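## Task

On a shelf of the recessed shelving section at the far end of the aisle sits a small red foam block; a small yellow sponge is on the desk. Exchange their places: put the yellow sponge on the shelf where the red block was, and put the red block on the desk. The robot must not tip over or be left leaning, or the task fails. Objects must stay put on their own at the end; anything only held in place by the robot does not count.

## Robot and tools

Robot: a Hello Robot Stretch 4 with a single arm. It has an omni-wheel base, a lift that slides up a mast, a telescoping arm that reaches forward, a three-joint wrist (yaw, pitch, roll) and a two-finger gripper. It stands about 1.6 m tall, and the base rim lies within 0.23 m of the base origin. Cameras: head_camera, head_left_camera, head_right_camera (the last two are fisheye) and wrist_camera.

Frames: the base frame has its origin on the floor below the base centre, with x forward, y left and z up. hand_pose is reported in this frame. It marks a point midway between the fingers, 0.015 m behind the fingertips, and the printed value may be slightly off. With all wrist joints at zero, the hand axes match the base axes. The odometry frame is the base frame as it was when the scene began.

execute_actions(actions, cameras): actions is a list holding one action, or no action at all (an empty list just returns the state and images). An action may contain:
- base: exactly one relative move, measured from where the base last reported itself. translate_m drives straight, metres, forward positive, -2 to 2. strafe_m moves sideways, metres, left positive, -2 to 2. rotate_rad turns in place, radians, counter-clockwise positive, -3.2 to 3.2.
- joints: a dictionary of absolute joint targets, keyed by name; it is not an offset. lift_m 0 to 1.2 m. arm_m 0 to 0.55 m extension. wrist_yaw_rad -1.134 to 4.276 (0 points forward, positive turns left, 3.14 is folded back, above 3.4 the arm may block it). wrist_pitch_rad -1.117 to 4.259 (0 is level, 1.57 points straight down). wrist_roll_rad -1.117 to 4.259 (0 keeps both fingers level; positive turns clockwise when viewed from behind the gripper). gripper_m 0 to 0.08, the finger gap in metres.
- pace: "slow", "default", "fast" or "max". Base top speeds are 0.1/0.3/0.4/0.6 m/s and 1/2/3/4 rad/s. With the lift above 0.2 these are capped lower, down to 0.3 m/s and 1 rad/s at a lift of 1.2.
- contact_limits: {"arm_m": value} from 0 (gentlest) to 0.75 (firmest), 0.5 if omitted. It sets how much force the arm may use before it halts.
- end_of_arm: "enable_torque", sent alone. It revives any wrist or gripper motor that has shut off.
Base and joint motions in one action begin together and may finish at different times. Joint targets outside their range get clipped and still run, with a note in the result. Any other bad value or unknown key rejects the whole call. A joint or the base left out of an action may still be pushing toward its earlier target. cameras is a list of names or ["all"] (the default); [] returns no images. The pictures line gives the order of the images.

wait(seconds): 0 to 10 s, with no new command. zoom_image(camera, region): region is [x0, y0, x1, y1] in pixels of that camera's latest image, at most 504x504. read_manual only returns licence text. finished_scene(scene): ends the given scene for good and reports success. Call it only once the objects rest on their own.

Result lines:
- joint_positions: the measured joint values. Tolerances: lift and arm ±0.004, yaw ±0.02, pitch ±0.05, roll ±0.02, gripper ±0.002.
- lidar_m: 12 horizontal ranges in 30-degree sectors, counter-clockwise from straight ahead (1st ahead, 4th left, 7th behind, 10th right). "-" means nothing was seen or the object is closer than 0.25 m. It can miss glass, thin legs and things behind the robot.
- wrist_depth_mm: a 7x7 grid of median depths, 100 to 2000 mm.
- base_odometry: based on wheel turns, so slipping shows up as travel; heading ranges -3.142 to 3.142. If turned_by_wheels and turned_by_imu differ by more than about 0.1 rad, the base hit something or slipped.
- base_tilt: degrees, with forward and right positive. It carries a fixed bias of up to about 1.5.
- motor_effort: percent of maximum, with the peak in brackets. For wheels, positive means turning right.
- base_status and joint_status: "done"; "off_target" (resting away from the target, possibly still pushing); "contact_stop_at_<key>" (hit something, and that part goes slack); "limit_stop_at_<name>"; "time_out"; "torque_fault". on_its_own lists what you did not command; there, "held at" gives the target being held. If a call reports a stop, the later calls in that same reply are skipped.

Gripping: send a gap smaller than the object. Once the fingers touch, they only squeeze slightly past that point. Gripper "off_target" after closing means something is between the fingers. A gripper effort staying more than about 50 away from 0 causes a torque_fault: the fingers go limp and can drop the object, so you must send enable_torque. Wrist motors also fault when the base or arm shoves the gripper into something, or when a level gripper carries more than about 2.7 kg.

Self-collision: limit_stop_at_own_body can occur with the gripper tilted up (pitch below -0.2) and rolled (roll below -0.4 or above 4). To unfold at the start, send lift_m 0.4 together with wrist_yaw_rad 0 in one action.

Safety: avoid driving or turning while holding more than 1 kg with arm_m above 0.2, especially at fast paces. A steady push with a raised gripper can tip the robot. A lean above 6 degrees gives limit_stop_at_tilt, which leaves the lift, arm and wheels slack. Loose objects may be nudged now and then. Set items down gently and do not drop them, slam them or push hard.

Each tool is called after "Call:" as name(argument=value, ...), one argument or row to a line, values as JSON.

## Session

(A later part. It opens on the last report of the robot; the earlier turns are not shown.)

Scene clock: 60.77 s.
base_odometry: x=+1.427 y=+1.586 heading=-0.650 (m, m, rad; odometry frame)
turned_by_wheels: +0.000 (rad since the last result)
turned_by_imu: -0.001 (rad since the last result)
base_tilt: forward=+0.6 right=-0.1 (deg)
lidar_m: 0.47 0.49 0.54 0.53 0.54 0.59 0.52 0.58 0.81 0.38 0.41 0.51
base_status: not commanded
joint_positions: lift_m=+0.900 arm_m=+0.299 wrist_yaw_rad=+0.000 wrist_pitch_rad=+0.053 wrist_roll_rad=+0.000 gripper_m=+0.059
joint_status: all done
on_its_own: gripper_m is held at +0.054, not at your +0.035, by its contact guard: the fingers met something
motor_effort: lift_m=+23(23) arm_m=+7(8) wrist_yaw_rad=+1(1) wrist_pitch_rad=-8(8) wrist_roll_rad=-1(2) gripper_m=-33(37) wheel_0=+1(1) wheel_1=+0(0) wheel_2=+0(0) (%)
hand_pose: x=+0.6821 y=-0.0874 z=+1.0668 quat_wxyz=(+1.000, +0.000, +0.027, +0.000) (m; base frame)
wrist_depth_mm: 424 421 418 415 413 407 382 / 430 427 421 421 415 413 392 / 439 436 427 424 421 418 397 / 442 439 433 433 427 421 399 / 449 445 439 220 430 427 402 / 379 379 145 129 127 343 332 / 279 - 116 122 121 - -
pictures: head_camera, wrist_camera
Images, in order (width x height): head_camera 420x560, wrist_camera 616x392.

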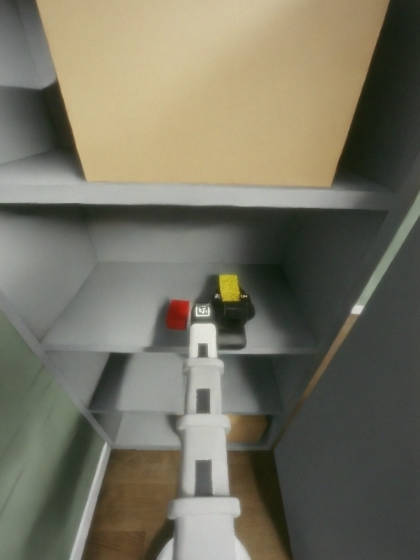

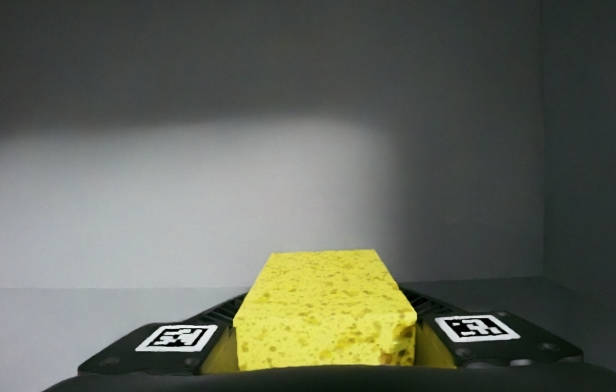

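Call:
execute_actions(
  actions=[
    {"base":{"strafe_m":-0.06},"joints":{"lift_m":0.86},"pace":"slow"},
  ],
  cameras=[],
)

Call:
execute_actions(
  actions=[
    {"joints":{"gripper_m":0.08}},
  ],
  cameras=[],
)

Call:
execute_actions(
  actions=[
    {"joints":{"arm_m":0.05}},
  ],
  cameras=[],
)

Call:
execute_actions(
  actions=[
    {"base":{"strafe_m":0.23},"pace":"slow"},
  ],
  cameras=["wrist_camera"],
)

Scene clock: 62.70 s.
base_odometry: x=+1.390 y=+1.538 heading=-0.650 (m, m, rad; odometry frame)
turned_by_wheels: +0.000 (rad since the last result)
turned_by_imu: +0.000 (rad since the last result)
base_tilt: forward=+0.8 right=+0.0 (deg)
lidar_m: 0.46 0.51 0.63 0.59 0.63 0.57 0.54 0.58 0.81 0.33 0.35 0.50
base_status: done
joint_positions: lift_m=+0.860 arm_m=+0.299 wrist_yaw_rad=+0.000 wrist_pitch_rad=+0.053 wrist_roll_rad=+0.000 gripper_m=+0.059
joint_status: all done
on_its_own: gripper_m is held at +0.054, not at your +0.035, by its contact guard: the fingers met something
motor_effort: lift_m=+19(22) arm_m=+7(7) wrist_yaw_rad=+0(0) wrist_pitch_rad=-9(8) wrist_roll_rad=-2(2) gripper_m=-35(38) wheel_0=+2(7) wheel_1=-1(6) wheel_2=-1(1) (%)
hand_pose: x=+0.6821 y=-0.0874 z=+1.0271 quat_wxyz=(+1.000, +0.000, +0.027, +0.000) (m; base frame)
wrist_depth_mm: 427 427 415 415 410 407 304 / 427 427 421 415 415 410 307 / 433 430 424 424 421 415 304 / 436 439 430 427 424 418 309 / 442 439 433 220 415 389 303 / 272 271 145 130 126 245 246 / 200 - 116 122 121 - -
pictures: none
No camera images: the call's "cameras" was empty. Leave "cameras" out to get every camera's image.

Scene clock: 63.63 s.
base_odometry: x=+1.390 y=+1.538 heading=-0.650 (m, m, rad; odometry frame)
turned_by_wheels: +0.000 (rad since the last result)
turned_by_imu: +0.000 (rad since the last result)
base_tilt: forward=+0.8 right=-0.2 (deg)
lidar_m: 0.48 0.51 0.63 0.59 0.63 0.56 0.55 0.57 0.82 0.32 0.34 0.49
base_status: not commanded
joint_positions: lift_m=+0.860 arm_m=+0.299 wrist_yaw_rad=+0.000 wrist_pitch_rad=+0.053 wrist_roll_rad=+0.000 gripper_m=+0.080
joint_status: all done
motor_effort: lift_m=+19(18) arm_m=+7(7) wrist_yaw_rad=-1(0) wrist_pitch_rad=-9(9) wrist_roll_rad=-2(1) gripper_m=+4(37) wheel_0=+2(1) wheel_1=-1(1) wheel_2=-2(1) (%)
hand_pose: x=+0.6821 y=-0.0874 z=+1.0271 quat_wxyz=(+1.000, +0.000, +0.027, +0.000) (m; base frame)
wrist_depth_mm: 424 424 418 413 407 404 303 / 430 427 424 418 413 410 307 / 436 433 430 424 418 413 306 / 442 436 436 427 427 421 309 / 442 439 436 433 424 392 304 / 272 271 158 143 140 240 256 / 199 - 121 121 122 - -
pictures: none
No camera images: the call's "cameras" was empty. Leave "cameras" out to get every camera's image.

Scene clock: 65.50 s.
base_odometry: x=+1.390 y=+1.538 heading=-0.650 (m, m, rad; odometry frame)
turned_by_wheels: +0.000 (rad since the last result)
turned_by_imu: -0.001 (rad since the last result)
base_tilt: forward=+0.6 right=-0.2 (deg)
lidar_m: 0.48 0.49 0.63 0.58 0.64 0.56 0.54 0.59 0.84 0.32 0.32 0.49
base_status: not commanded
joint_positions: lift_m=+0.860 arm_m=+0.051 wrist_yaw_rad=+0.000 wrist_pitch_rad=+0.053 wrist_roll_rad=+0.000 gripper_m=+0.080
joint_status: all done
motor_effort: lift_m=+19(18) arm_m=-7(7) wrist_yaw_rad=+1(0) wrist_pitch_rad=-8(10) wrist_roll_rad=-1(2) gripper_m=+4(5) wheel_0=+2(2) wheel_1=-1(1) wheel_2=-2(2) (%)
hand_pose: x=+0.4345 y=-0.0874 z=+1.0271 quat_wxyz=(+1.000, +0.000, +0.027, +0.000) (m; base frame)
wrist_depth_mm: 676 668 668 654 647 413 293 / 676 676 668 668 661 424 298 / 699 676 676 683 654 430 296 / 691 691 683 683 676 439 298 / 303 382 469 370 430 377 301 / 278 274 232 266 242 245 260 / 235 - 136 227 225 - -
pictures: none
No camera images: the call's "cameras" was empty. Leave "cameras" out to get every camera's image.

Scene clock: 68.97 s.
base_odometry: x=+1.530 y=+1.722 heading=-0.650 (m, m, rad; odometry frame)
turned_by_wheels: +0.000 (rad since the last result)
turned_by_imu: -0.003 (rad since the last result)
base_tilt: forward=+0.7 right=-0.1 (deg)
lidar_m: 0.47 0.50 0.38 0.35 0.40 0.56 0.53 0.59 0.83 0.56 0.58 0.52
base_status: done
joint_positions: lift_m=+0.860 arm_m=+0.051 wrist_yaw_rad=+0.000 wrist_pitch_rad=+0.053 wrist_roll_rad=+0.000 gripper_m=+0.080
joint_status: not commanded
motor_effort: lift_m=+19(19) arm_m=-7(7) wrist_yaw_rad=+1(2) wrist_pitch_rad=-9(9) wrist_roll_rad=-3(1) gripper_m=+2(6) wheel_0=+0(7) wheel_1=+2(4) wheel_2=-1(1) (%)
hand_pose: x=+0.4345 y=-0.0874 z=+1.0271 quat_wxyz=(+1.000, +0.000, +0.027, +0.000) (m; base frame)
wrist_depth_mm: 544 668 668 661 647 647 621 / 544 683 668 668 661 661 627 / 549 691 683 676 676 668 621 / 549 691 691 683 668 676 603 / 488 488 466 297 430 375 366 / 278 277 234 266 243 244 260 / 241 - 136 234 230 - -
pictures: wrist_camera
Images, in order (width x height): wrist_camera 616x392.

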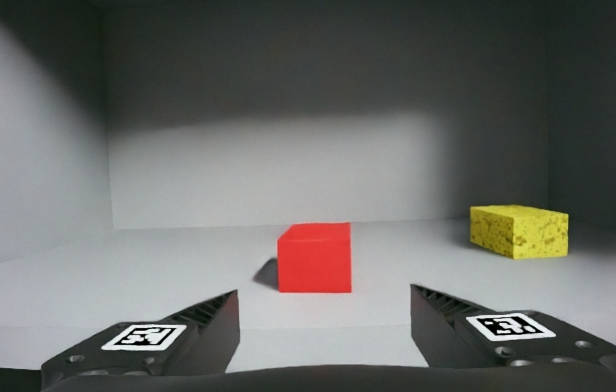

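Call:
execute_actions(
  actions=[
    {"joints":{"arm_m":0.22,"lift_m":0.857},"pace":"slow"},
  ],
  cameras=["wrist_camera"],
)

Call:
execute_actions(
  actions=[
    {"joints":{"gripper_m":0.03}},
  ],
  cameras=[],
)

Call:
execute_actions(
  actions=[
    {"joints":{"lift_m":0.89}},
  ],
  cameras=[],
)

Call:
execute_actions(
  actions=[
    {"joints":{"arm_m":0.0},"base":{"translate_m":-0.25}},
  ],
  cameras=["wrist_camera"],
)

Call:
execute_actions(
  actions=[
    {"base":{"rotate_rad":-1.57},"pace":"slow"},
  ],
  cameras=["head_camera"],
)

Scene clock: 72.13 s.
base_odometry: x=+1.530 y=+1.722 heading=-0.650 (m, m, rad; odometry frame)
turned_by_wheels: +0.000 (rad since the last result)
turned_by_imu: -0.001 (rad since the last result)
base_tilt: forward=+0.6 right=-0.2 (deg)
lidar_m: 0.48 0.52 0.39 0.34 0.38 0.53 0.54 0.58 0.84 0.55 0.58 0.48
base_status: not commanded
joint_positions: lift_m=+0.857 arm_m=+0.219 wrist_yaw_rad=+0.000 wrist_pitch_rad=+0.053 wrist_roll_rad=+0.000 gripper_m=+0.080
joint_status: all done
motor_effort: lift_m=+18(21) arm_m=+7(7) wrist_yaw_rad=+0(1) wrist_pitch_rad=-6(7) wrist_roll_rad=+0(0) gripper_m=+4(5) wheel_0=+0(0) wheel_1=+2(2) wheel_2=-1(1) (%)
hand_pose: x=+0.6020 y=-0.0874 z=+1.0241 quat_wxyz=(+1.000, +0.000, +0.027, +0.000) (m; base frame)
wrist_depth_mm: 508 508 504 496 492 488 484 / 517 512 508 500 496 492 488 / 521 521 517 508 508 500 492 / 525 525 517 517 512 500 500 / 477 466 449 430 410 387 294 / 264 263 144 136 146 233 249 / 195 - 130 128 125 - -
pictures: wrist_camera
Images, in order (width x height): wrist_camera 616x392.

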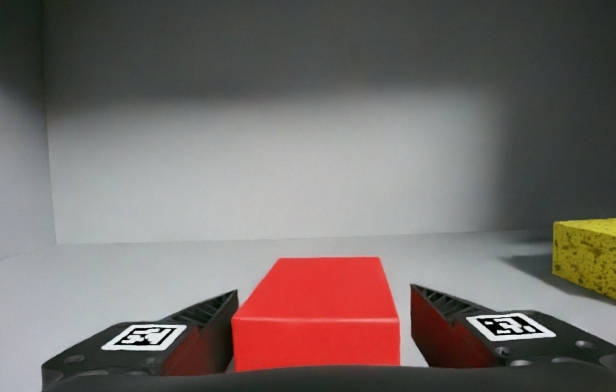

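Scene clock: 73.13 s.
base_odometry: x=+1.530 y=+1.722 heading=-0.650 (m, m, rad; odometry frame)
turned_by_wheels: +0.000 (rad since the last result)
turned_by_imu: +0.000 (rad since the last result)
base_tilt: forward=+0.7 right=-0.2 (deg)
lidar_m: 0.49 0.50 0.38 0.35 0.40 0.57 0.54 0.56 0.80 0.54 0.58 0.50
base_status: not commanded
joint_positions: lift_m=+0.857 arm_m=+0.219 wrist_yaw_rad=+0.000 wrist_pitch_rad=+0.053 wrist_roll_rad=+0.000 gripper_m=+0.059
joint_status: gripper_m off_target (ended at +0.059, target +0.030)
on_its_own: gripper_m is held at +0.053, not at your +0.030, by its contact guard: the fingers met something
motor_effort: lift_m=+18(18) arm_m=+7(7) wrist_yaw_rad=+0(1) wrist_pitch_rad=-8(9) wrist_roll_rad=-1(1) gripper_m=-35(41) wheel_0=+0(0) wheel_1=+2(2) wheel_2=+0(0) (%)
hand_pose: x=+0.6020 y=-0.0874 z=+1.0241 quat_wxyz=(+1.000, +0.000, +0.027, +0.000) (m; base frame)
wrist_depth_mm: 508 508 504 500 496 488 484 / 512 517 508 500 496 488 492 / 525 517 517 508 504 500 492 / 525 525 521 517 512 504 504 / 477 462 449 433 410 389 294 / 264 264 151 137 134 241 231 / 194 - 115 128 126 - -
pictures: none
No camera images: the call's "cameras" was empty. Leave "cameras" out to get every camera's image.

Scene clock: 74.07 s.
base_odometry: x=+1.530 y=+1.722 heading=-0.650 (m, m, rad; odometry frame)
turned_by_wheels: +0.000 (rad since the last result)
turned_by_imu: +0.000 (rad since the last result)
base_tilt: forward=+0.7 right=-0.2 (deg)
lidar_m: 0.47 0.51 0.38 0.35 0.39 0.56 0.53 0.57 0.80 0.54 0.59 0.51
base_status: not commanded
joint_positions: lift_m=+0.890 arm_m=+0.219 wrist_yaw_rad=+0.000 wrist_pitch_rad=+0.053 wrist_roll_rad=+0.000 gripper_m=+0.059
joint_status: all done
on_its_own: gripper_m is held at +0.053, not at your +0.030, by its contact guard: the fingers met something
motor_effort: lift_m=+23(22) arm_m=+7(7) wrist_yaw_rad=+0(0) wrist_pitch_rad=-7(7) wrist_roll_rad=-1(2) gripper_m=-37(37) wheel_0=+0(0) wheel_1=+2(2) wheel_2=-1(1) (%)
hand_pose: x=+0.6020 y=-0.0874 z=+1.0568 quat_wxyz=(+1.000, +0.000, +0.027, +0.000) (m; base frame)
wrist_depth_mm: 508 504 504 496 496 492 484 / 521 512 504 504 500 492 492 / 521 517 512 508 504 500 492 / 525 525 517 517 508 504 500 / 512 530 525 517 517 512 496 / 355 353 151 136 134 322 290 / 258 - 116 129 126 - -
pictures: none
No camera images: the call's "cameras" was empty. Leave "cameras" out to get every camera's image.

Scene clock: 76.37 s.
base_odometry: x=+1.331 y=+1.873 heading=-0.650 (m, m, rad; odometry frame)
turned_by_wheels: +0.000 (rad since the last result)
turned_by_imu: -0.001 (rad since the last result)
base_tilt: forward=+0.8 right=-0.2 (deg)
lidar_m: 0.73 0.54 0.37 0.37 0.40 0.29 0.29 0.34 0.45 1.07 0.64 0.76
base_status: done
joint_positions: lift_m=+0.890 arm_m=+0.003 wrist_yaw_rad=+0.000 wrist_pitch_rad=+0.053 wrist_roll_rad=+0.000 gripper_m=+0.059
joint_status: all done
joint sent to its limit — the command would take arm_m past its lower limit, so that joint was sent only as far as its limit.
on_its_own: gripper_m is held at +0.053, not at your +0.030, by its contact guard: the fingers met something
motor_effort: lift_m=+23(23) arm_m=-7(8) wrist_yaw_rad=+2(1) wrist_pitch_rad=-10(9) wrist_roll_rad=-1(1) gripper_m=-37(37) wheel_0=+0(4) wheel_1=-1(5) wheel_2=-1(8) (%)
hand_pose: x=+0.3860 y=-0.0875 z=+1.0567 quat_wxyz=(+1.000, +0.000, +0.027, +0.000) (m; base frame)
wrist_depth_mm: 564 699 759 750 798 768 603 / 564 798 976 960 946 891 621 / 554 809 991 960 960 904 615 / 554 798 991 976 991 866 621 / 554 640 609 585 559 597 569 / 559 723 151 136 134 809 621 / 564 - 115 128 126 - -
pictures: wrist_camera
Images, in order (width x height): wrist_camera 616x392.

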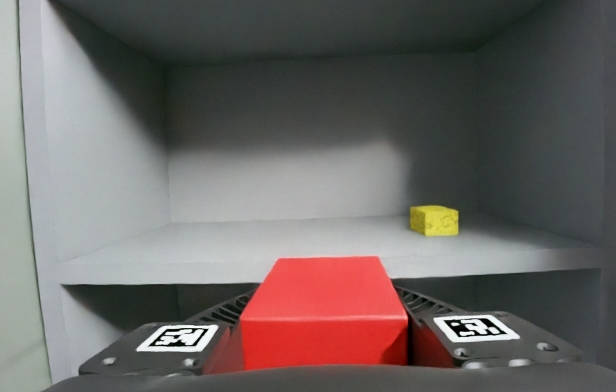

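Scene clock: 79.23 s.
base_odometry: x=+1.331 y=+1.873 heading=-2.220 (m, m, rad; odometry frame)
turned_by_wheels: -1.570 (rad since the last result)
turned_by_imu: -1.589 (rad since the last result)
base_tilt: forward=+0.5 right=+0.0 (deg)
lidar_m: 1.16 0.64 0.76 0.74 0.53 0.38 0.36 0.39 0.32 0.27 0.29 0.44
base_status: done
joint_positions: lift_m=+0.890 arm_m=+0.003 wrist_yaw_rad=+0.000 wrist_pitch_rad=+0.053 wrist_roll_rad=+0.000 gripper_m=+0.059
joint_status: not commanded
on_its_own: gripper_m is held at +0.053, not at your +0.030, by its contact guard: the fingers met something
motor_effort: lift_m=+23(23) arm_m=-7(7) wrist_yaw_rad=+0(1) wrist_pitch_rad=-7(8) wrist_roll_rad=-1(1) gripper_m=-39(38) wheel_0=+2(0) wheel_1=+0(5) wheel_2=+0(4) (%)
hand_pose: x=+0.3860 y=-0.0874 z=+1.0567 quat_wxyz=(+1.000, +0.000, +0.027, +0.000) (m; base frame)
wrist_depth_mm: 691 809 - - 1160 809 322 / 1025 1118 - - 1182 1025 322 / 1160 1205 - - 1078 654 325 / 1138 1229 - - 1098 668 330 / 647 917 - - 1229 591 334 / 798 891 151 136 134 442 332 / 640 - 115 128 126 - -
pictures: head_camera
Images, in order (width x height): head_camera 420x560.

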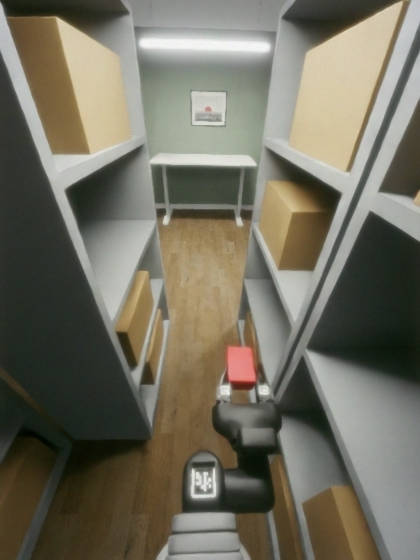

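Call:
execute_actions(
  actions=[
    {"base":{"translate_m":1.0}},
  ],
  cameras=[],
)

Call:
execute_actions(
  actions=[
    {"base":{"translate_m":2.0}},
  ],
  cameras=["head_camera"],
)

Scene clock: 84.10 s.
base_odometry: x=+0.726 y=+1.076 heading=-2.220 (m, m, rad; odometry frame)
turned_by_wheels: +0.000 (rad since the last result)
turned_by_imu: -0.001 (rad since the last result)
base_tilt: forward=+0.7 right=-0.2 (deg)
lidar_m: 2.55 0.39 0.29 0.26 0.29 0.41 1.25 0.44 0.31 0.27 0.31 0.46
base_status: done
joint_positions: lift_m=+0.890 arm_m=+0.003 wrist_yaw_rad=+0.000 wrist_pitch_rad=+0.053 wrist_roll_rad=+0.000 gripper_m=+0.059
joint_status: not commanded
on_its_own: gripper_m is held at +0.053, not at your +0.030, by its contact guard: the fingers met something
motor_effort: lift_m=+23(23) arm_m=-7(7) wrist_yaw_rad=+1(1) wrist_pitch_rad=-9(9) wrist_roll_rad=-1(1) gripper_m=-39(36) wheel_0=-2(10) wheel_1=+0(5) wheel_2=+2(9) (%)
hand_pose: x=+0.3860 y=-0.0874 z=+1.0568 quat_wxyz=(+1.000, +0.000, +0.027, +0.000) (m; base frame)
wrist_depth_mm: - - - - - - - / - - - - - - - / - - - - - - - / - - - - - - - / - - - - - - - / - - 151 136 134 - - / - - 115 128 126 - -
pictures: none
No camera images: the call's "cameras" was empty. Leave "cameras" out to get every camera's image.

Scene clock: 92.27 s.
base_odometry: x=-0.483 y=-0.517 heading=-2.220 (m, m, rad; odometry frame)
turned_by_wheels: +0.000 (rad since the last result)
turned_by_imu: -0.001 (rad since the last result)
base_tilt: forward=+0.7 right=+0.0 (deg)
lidar_m: 0.45 0.56 0.79 1.80 1.94 1.57 1.57 1.61 1.99 1.84 0.73 0.54
base_status: done
joint_positions: lift_m=+0.890 arm_m=+0.003 wrist_yaw_rad=+0.000 wrist_pitch_rad=+0.053 wrist_roll_rad=+0.000 gripper_m=+0.059
joint_status: not commanded
on_its_own: gripper_m is held at +0.053, not at your +0.030, by its contact guard: the fingers met something
motor_effort: lift_m=+23(23) arm_m=-7(7) wrist_yaw_rad=+2(0) wrist_pitch_rad=-9(8) wrist_roll_rad=-2(2) gripper_m=-36(36) wheel_0=+0(9) wheel_1=-1(5) wheel_2=+0(9) (%)
hand_pose: x=+0.3860 y=-0.0874 z=+1.0568 quat_wxyz=(+1.000, +0.000, +0.027, +0.000) (m; base frame)
wrist_depth_mm: 1138 1098 1098 1098 1060 1060 1078 / 1138 1118 1118 1078 1118 1118 1078 / 1138 1118 1118 1098 1118 1098 1098 / 1138 1138 1118 1138 1118 1118 1118 / 842 831 788 768 732 691 661 / 469 469 151 136 134 427 410 / 347 - 116 128 126 - -
pictures: head_camera
Images, in order (width x height): head_camera 420x560.

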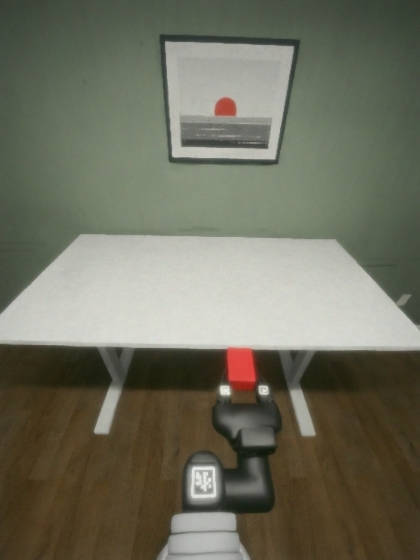

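Call:
execute_actions(
  actions=[
    {"joints":{"arm_m":0.4,"lift_m":0.84}},
  ],
  cameras=[],
)

Call:
execute_actions(
  actions=[
    {"joints":{"lift_m":0.818},"pace":"slow"},
  ],
  cameras=[],
)

Call:
execute_actions(
  actions=[
    {"joints":{"gripper_m":0.08}},
  ],
  cameras=[],
)

Call:
execute_actions(
  actions=[
    {"joints":{"arm_m":0.2}},
  ],
  cameras=["wrist_camera"],
)

Call:
finished_scene(
  scene=1,
)

Scene clock: 94.80 s.
base_odometry: x=-0.483 y=-0.517 heading=-2.220 (m, m, rad; odometry frame)
turned_by_wheels: +0.000 (rad since the last result)
turned_by_imu: -0.001 (rad since the last result)
base_tilt: forward=+0.6 right=-0.3 (deg)
lidar_m: 0.54 0.55 0.81 1.79 1.93 1.61 1.53 1.60 1.98 1.86 0.76 0.55
base_status: not commanded
joint_positions: lift_m=+0.840 arm_m=+0.399 wrist_yaw_rad=+0.000 wrist_pitch_rad=+0.053 wrist_roll_rad=+0.000 gripper_m=+0.059
joint_status: all done
on_its_own: gripper_m is held at +0.053, not at your +0.030, by its contact guard: the fingers met something
motor_effort: lift_m=+18(21) arm_m=+7(6) wrist_yaw_rad=+0(1) wrist_pitch_rad=-10(9) wrist_roll_rad=+0(2) gripper_m=-38(36) wheel_0=+0(0) wheel_1=-1(1) wheel_2=+0(0) (%)
hand_pose: x=+0.7821 y=-0.0874 z=+1.0071 quat_wxyz=(+1.000, +0.000, +0.027, +0.000) (m; base frame)
wrist_depth_mm: 723 715 707 707 707 699 691 / 732 732 723 707 707 699 707 / 732 723 723 732 723 715 707 / 741 741 732 741 723 723 715 / 585 574 549 530 508 480 459 / 325 324 151 136 134 297 285 / 239 - 116 128 126 - -
pictures: none
No camera images: the call's "cameras" was empty. Leave "cameras" out to get every camera's image.

Scene clock: 95.73 s.
base_odometry: x=-0.483 y=-0.517 heading=-2.220 (m, m, rad; odometry frame)
turned_by_wheels: +0.000 (rad since the last result)
turned_by_imu: +0.000 (rad since the last result)
base_tilt: forward=+0.6 right=-0.2 (deg)
lidar_m: 0.54 0.57 0.80 1.79 1.91 1.61 1.54 1.60 1.99 1.87 0.75 0.57
base_status: not commanded
joint_positions: lift_m=+0.818 arm_m=+0.399 wrist_yaw_rad=+0.000 wrist_pitch_rad=+0.053 wrist_roll_rad=+0.000 gripper_m=+0.059
joint_status: all done
on_its_own: gripper_m is held at +0.053, not at your +0.030, by its contact guard: the fingers met something
motor_effort: lift_m=+19(17) arm_m=+7(7) wrist_yaw_rad=+0(0) wrist_pitch_rad=-9(8) wrist_roll_rad=-1(0) gripper_m=-39(38) wheel_0=+0(0) wheel_1=-1(1) wheel_2=+0(0) (%)
hand_pose: x=+0.7821 y=-0.0874 z=+0.9851 quat_wxyz=(+1.000, +0.000, +0.027, +0.000) (m; base frame)
wrist_depth_mm: 715 715 707 707 707 691 699 / 723 723 707 715 707 707 707 / 732 741 732 715 732 715 715 / 741 750 741 732 723 723 715 / 480 466 455 430 410 392 373 / 266 265 151 137 134 243 233 / 195 - 115 128 126 - -
pictures: none
No camera images: the call's "cameras" was empty. Leave "cameras" out to get every camera's image.

Scene clock: 96.67 s.
base_odometry: x=-0.483 y=-0.517 heading=-2.220 (m, m, rad; odometry frame)
turned_by_wheels: +0.000 (rad since the last result)
turned_by_imu: +0.000 (rad since the last result)
base_tilt: forward=+0.4 right=-0.1 (deg)
lidar_m: 0.54 0.56 0.80 1.80 1.92 1.59 1.56 1.60 1.98 1.87 0.76 0.58
base_status: not commanded
joint_positions: lift_m=+0.818 arm_m=+0.399 wrist_yaw_rad=+0.000 wrist_pitch_rad=+0.053 wrist_roll_rad=+0.000 gripper_m=+0.080
joint_status: all done
motor_effort: lift_m=+19(19) arm_m=+7(7) wrist_yaw_rad=+0(0) wrist_pitch_rad=-10(10) wrist_roll_rad=-2(1) gripper_m=+5(34) wheel_0=+0(0) wheel_1=-1(1) wheel_2=+0(0) (%)
hand_pose: x=+0.7821 y=-0.0874 z=+0.9851 quat_wxyz=(+1.000, +0.000, +0.027, +0.000) (m; base frame)
wrist_depth_mm: 723 715 707 715 699 699 691 / 732 723 723 707 707 707 699 / 723 723 723 723 715 715 715 / 741 741 741 732 723 723 715 / 480 462 449 427 415 394 373 / 266 265 156 138 147 236 252 / 196 - 130 128 126 - -
pictures: none
No camera images: the call's "cameras" was empty. Leave "cameras" out to get every camera's image.

Scene clock: 98.37 s.
base_odometry: x=-0.483 y=-0.517 heading=-2.220 (m, m, rad; odometry frame)
turned_by_wheels: +0.000 (rad since the last result)
turned_by_imu: -0.001 (rad since the last result)
base_tilt: forward=+0.7 right=-0.1 (deg)
lidar_m: 0.52 0.57 0.77 1.80 1.90 1.59 1.54 1.58 2.00 1.85 0.78 0.56
base_status: not commanded
joint_positions: lift_m=+0.818 arm_m=+0.201 wrist_yaw_rad=+0.000 wrist_pitch_rad=+0.053 wrist_roll_rad=+0.000 gripper_m=+0.080
joint_status: all done
motor_effort: lift_m=+19(19) arm_m=-7(6) wrist_yaw_rad=+0(0) wrist_pitch_rad=-8(9) wrist_roll_rad=-2(2) gripper_m=+4(5) wheel_0=+0(0) wheel_1=-1(1) wheel_2=-1(0) (%)
hand_pose: x=+0.5845 y=-0.0874 z=+0.9851 quat_wxyz=(+1.000, +0.000, +0.027, +0.000) (m; base frame)
wrist_depth_mm: 904 904 891 878 866 891 878 / 917 931 931 904 904 878 891 / 946 917 931 904 917 904 904 / 946 931 946 917 931 904 904 / 484 473 455 329 418 397 379 / 270 267 226 259 236 237 253 / 198 - 136 195 181 - -
pictures: wrist_camera
Images, in order (width x height): wrist_camera 616x392.

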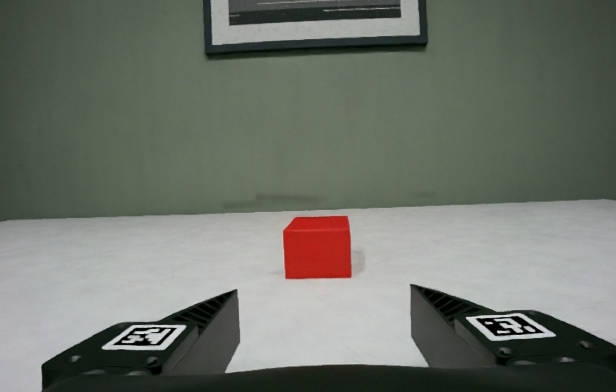

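The scene is finished: the task was done.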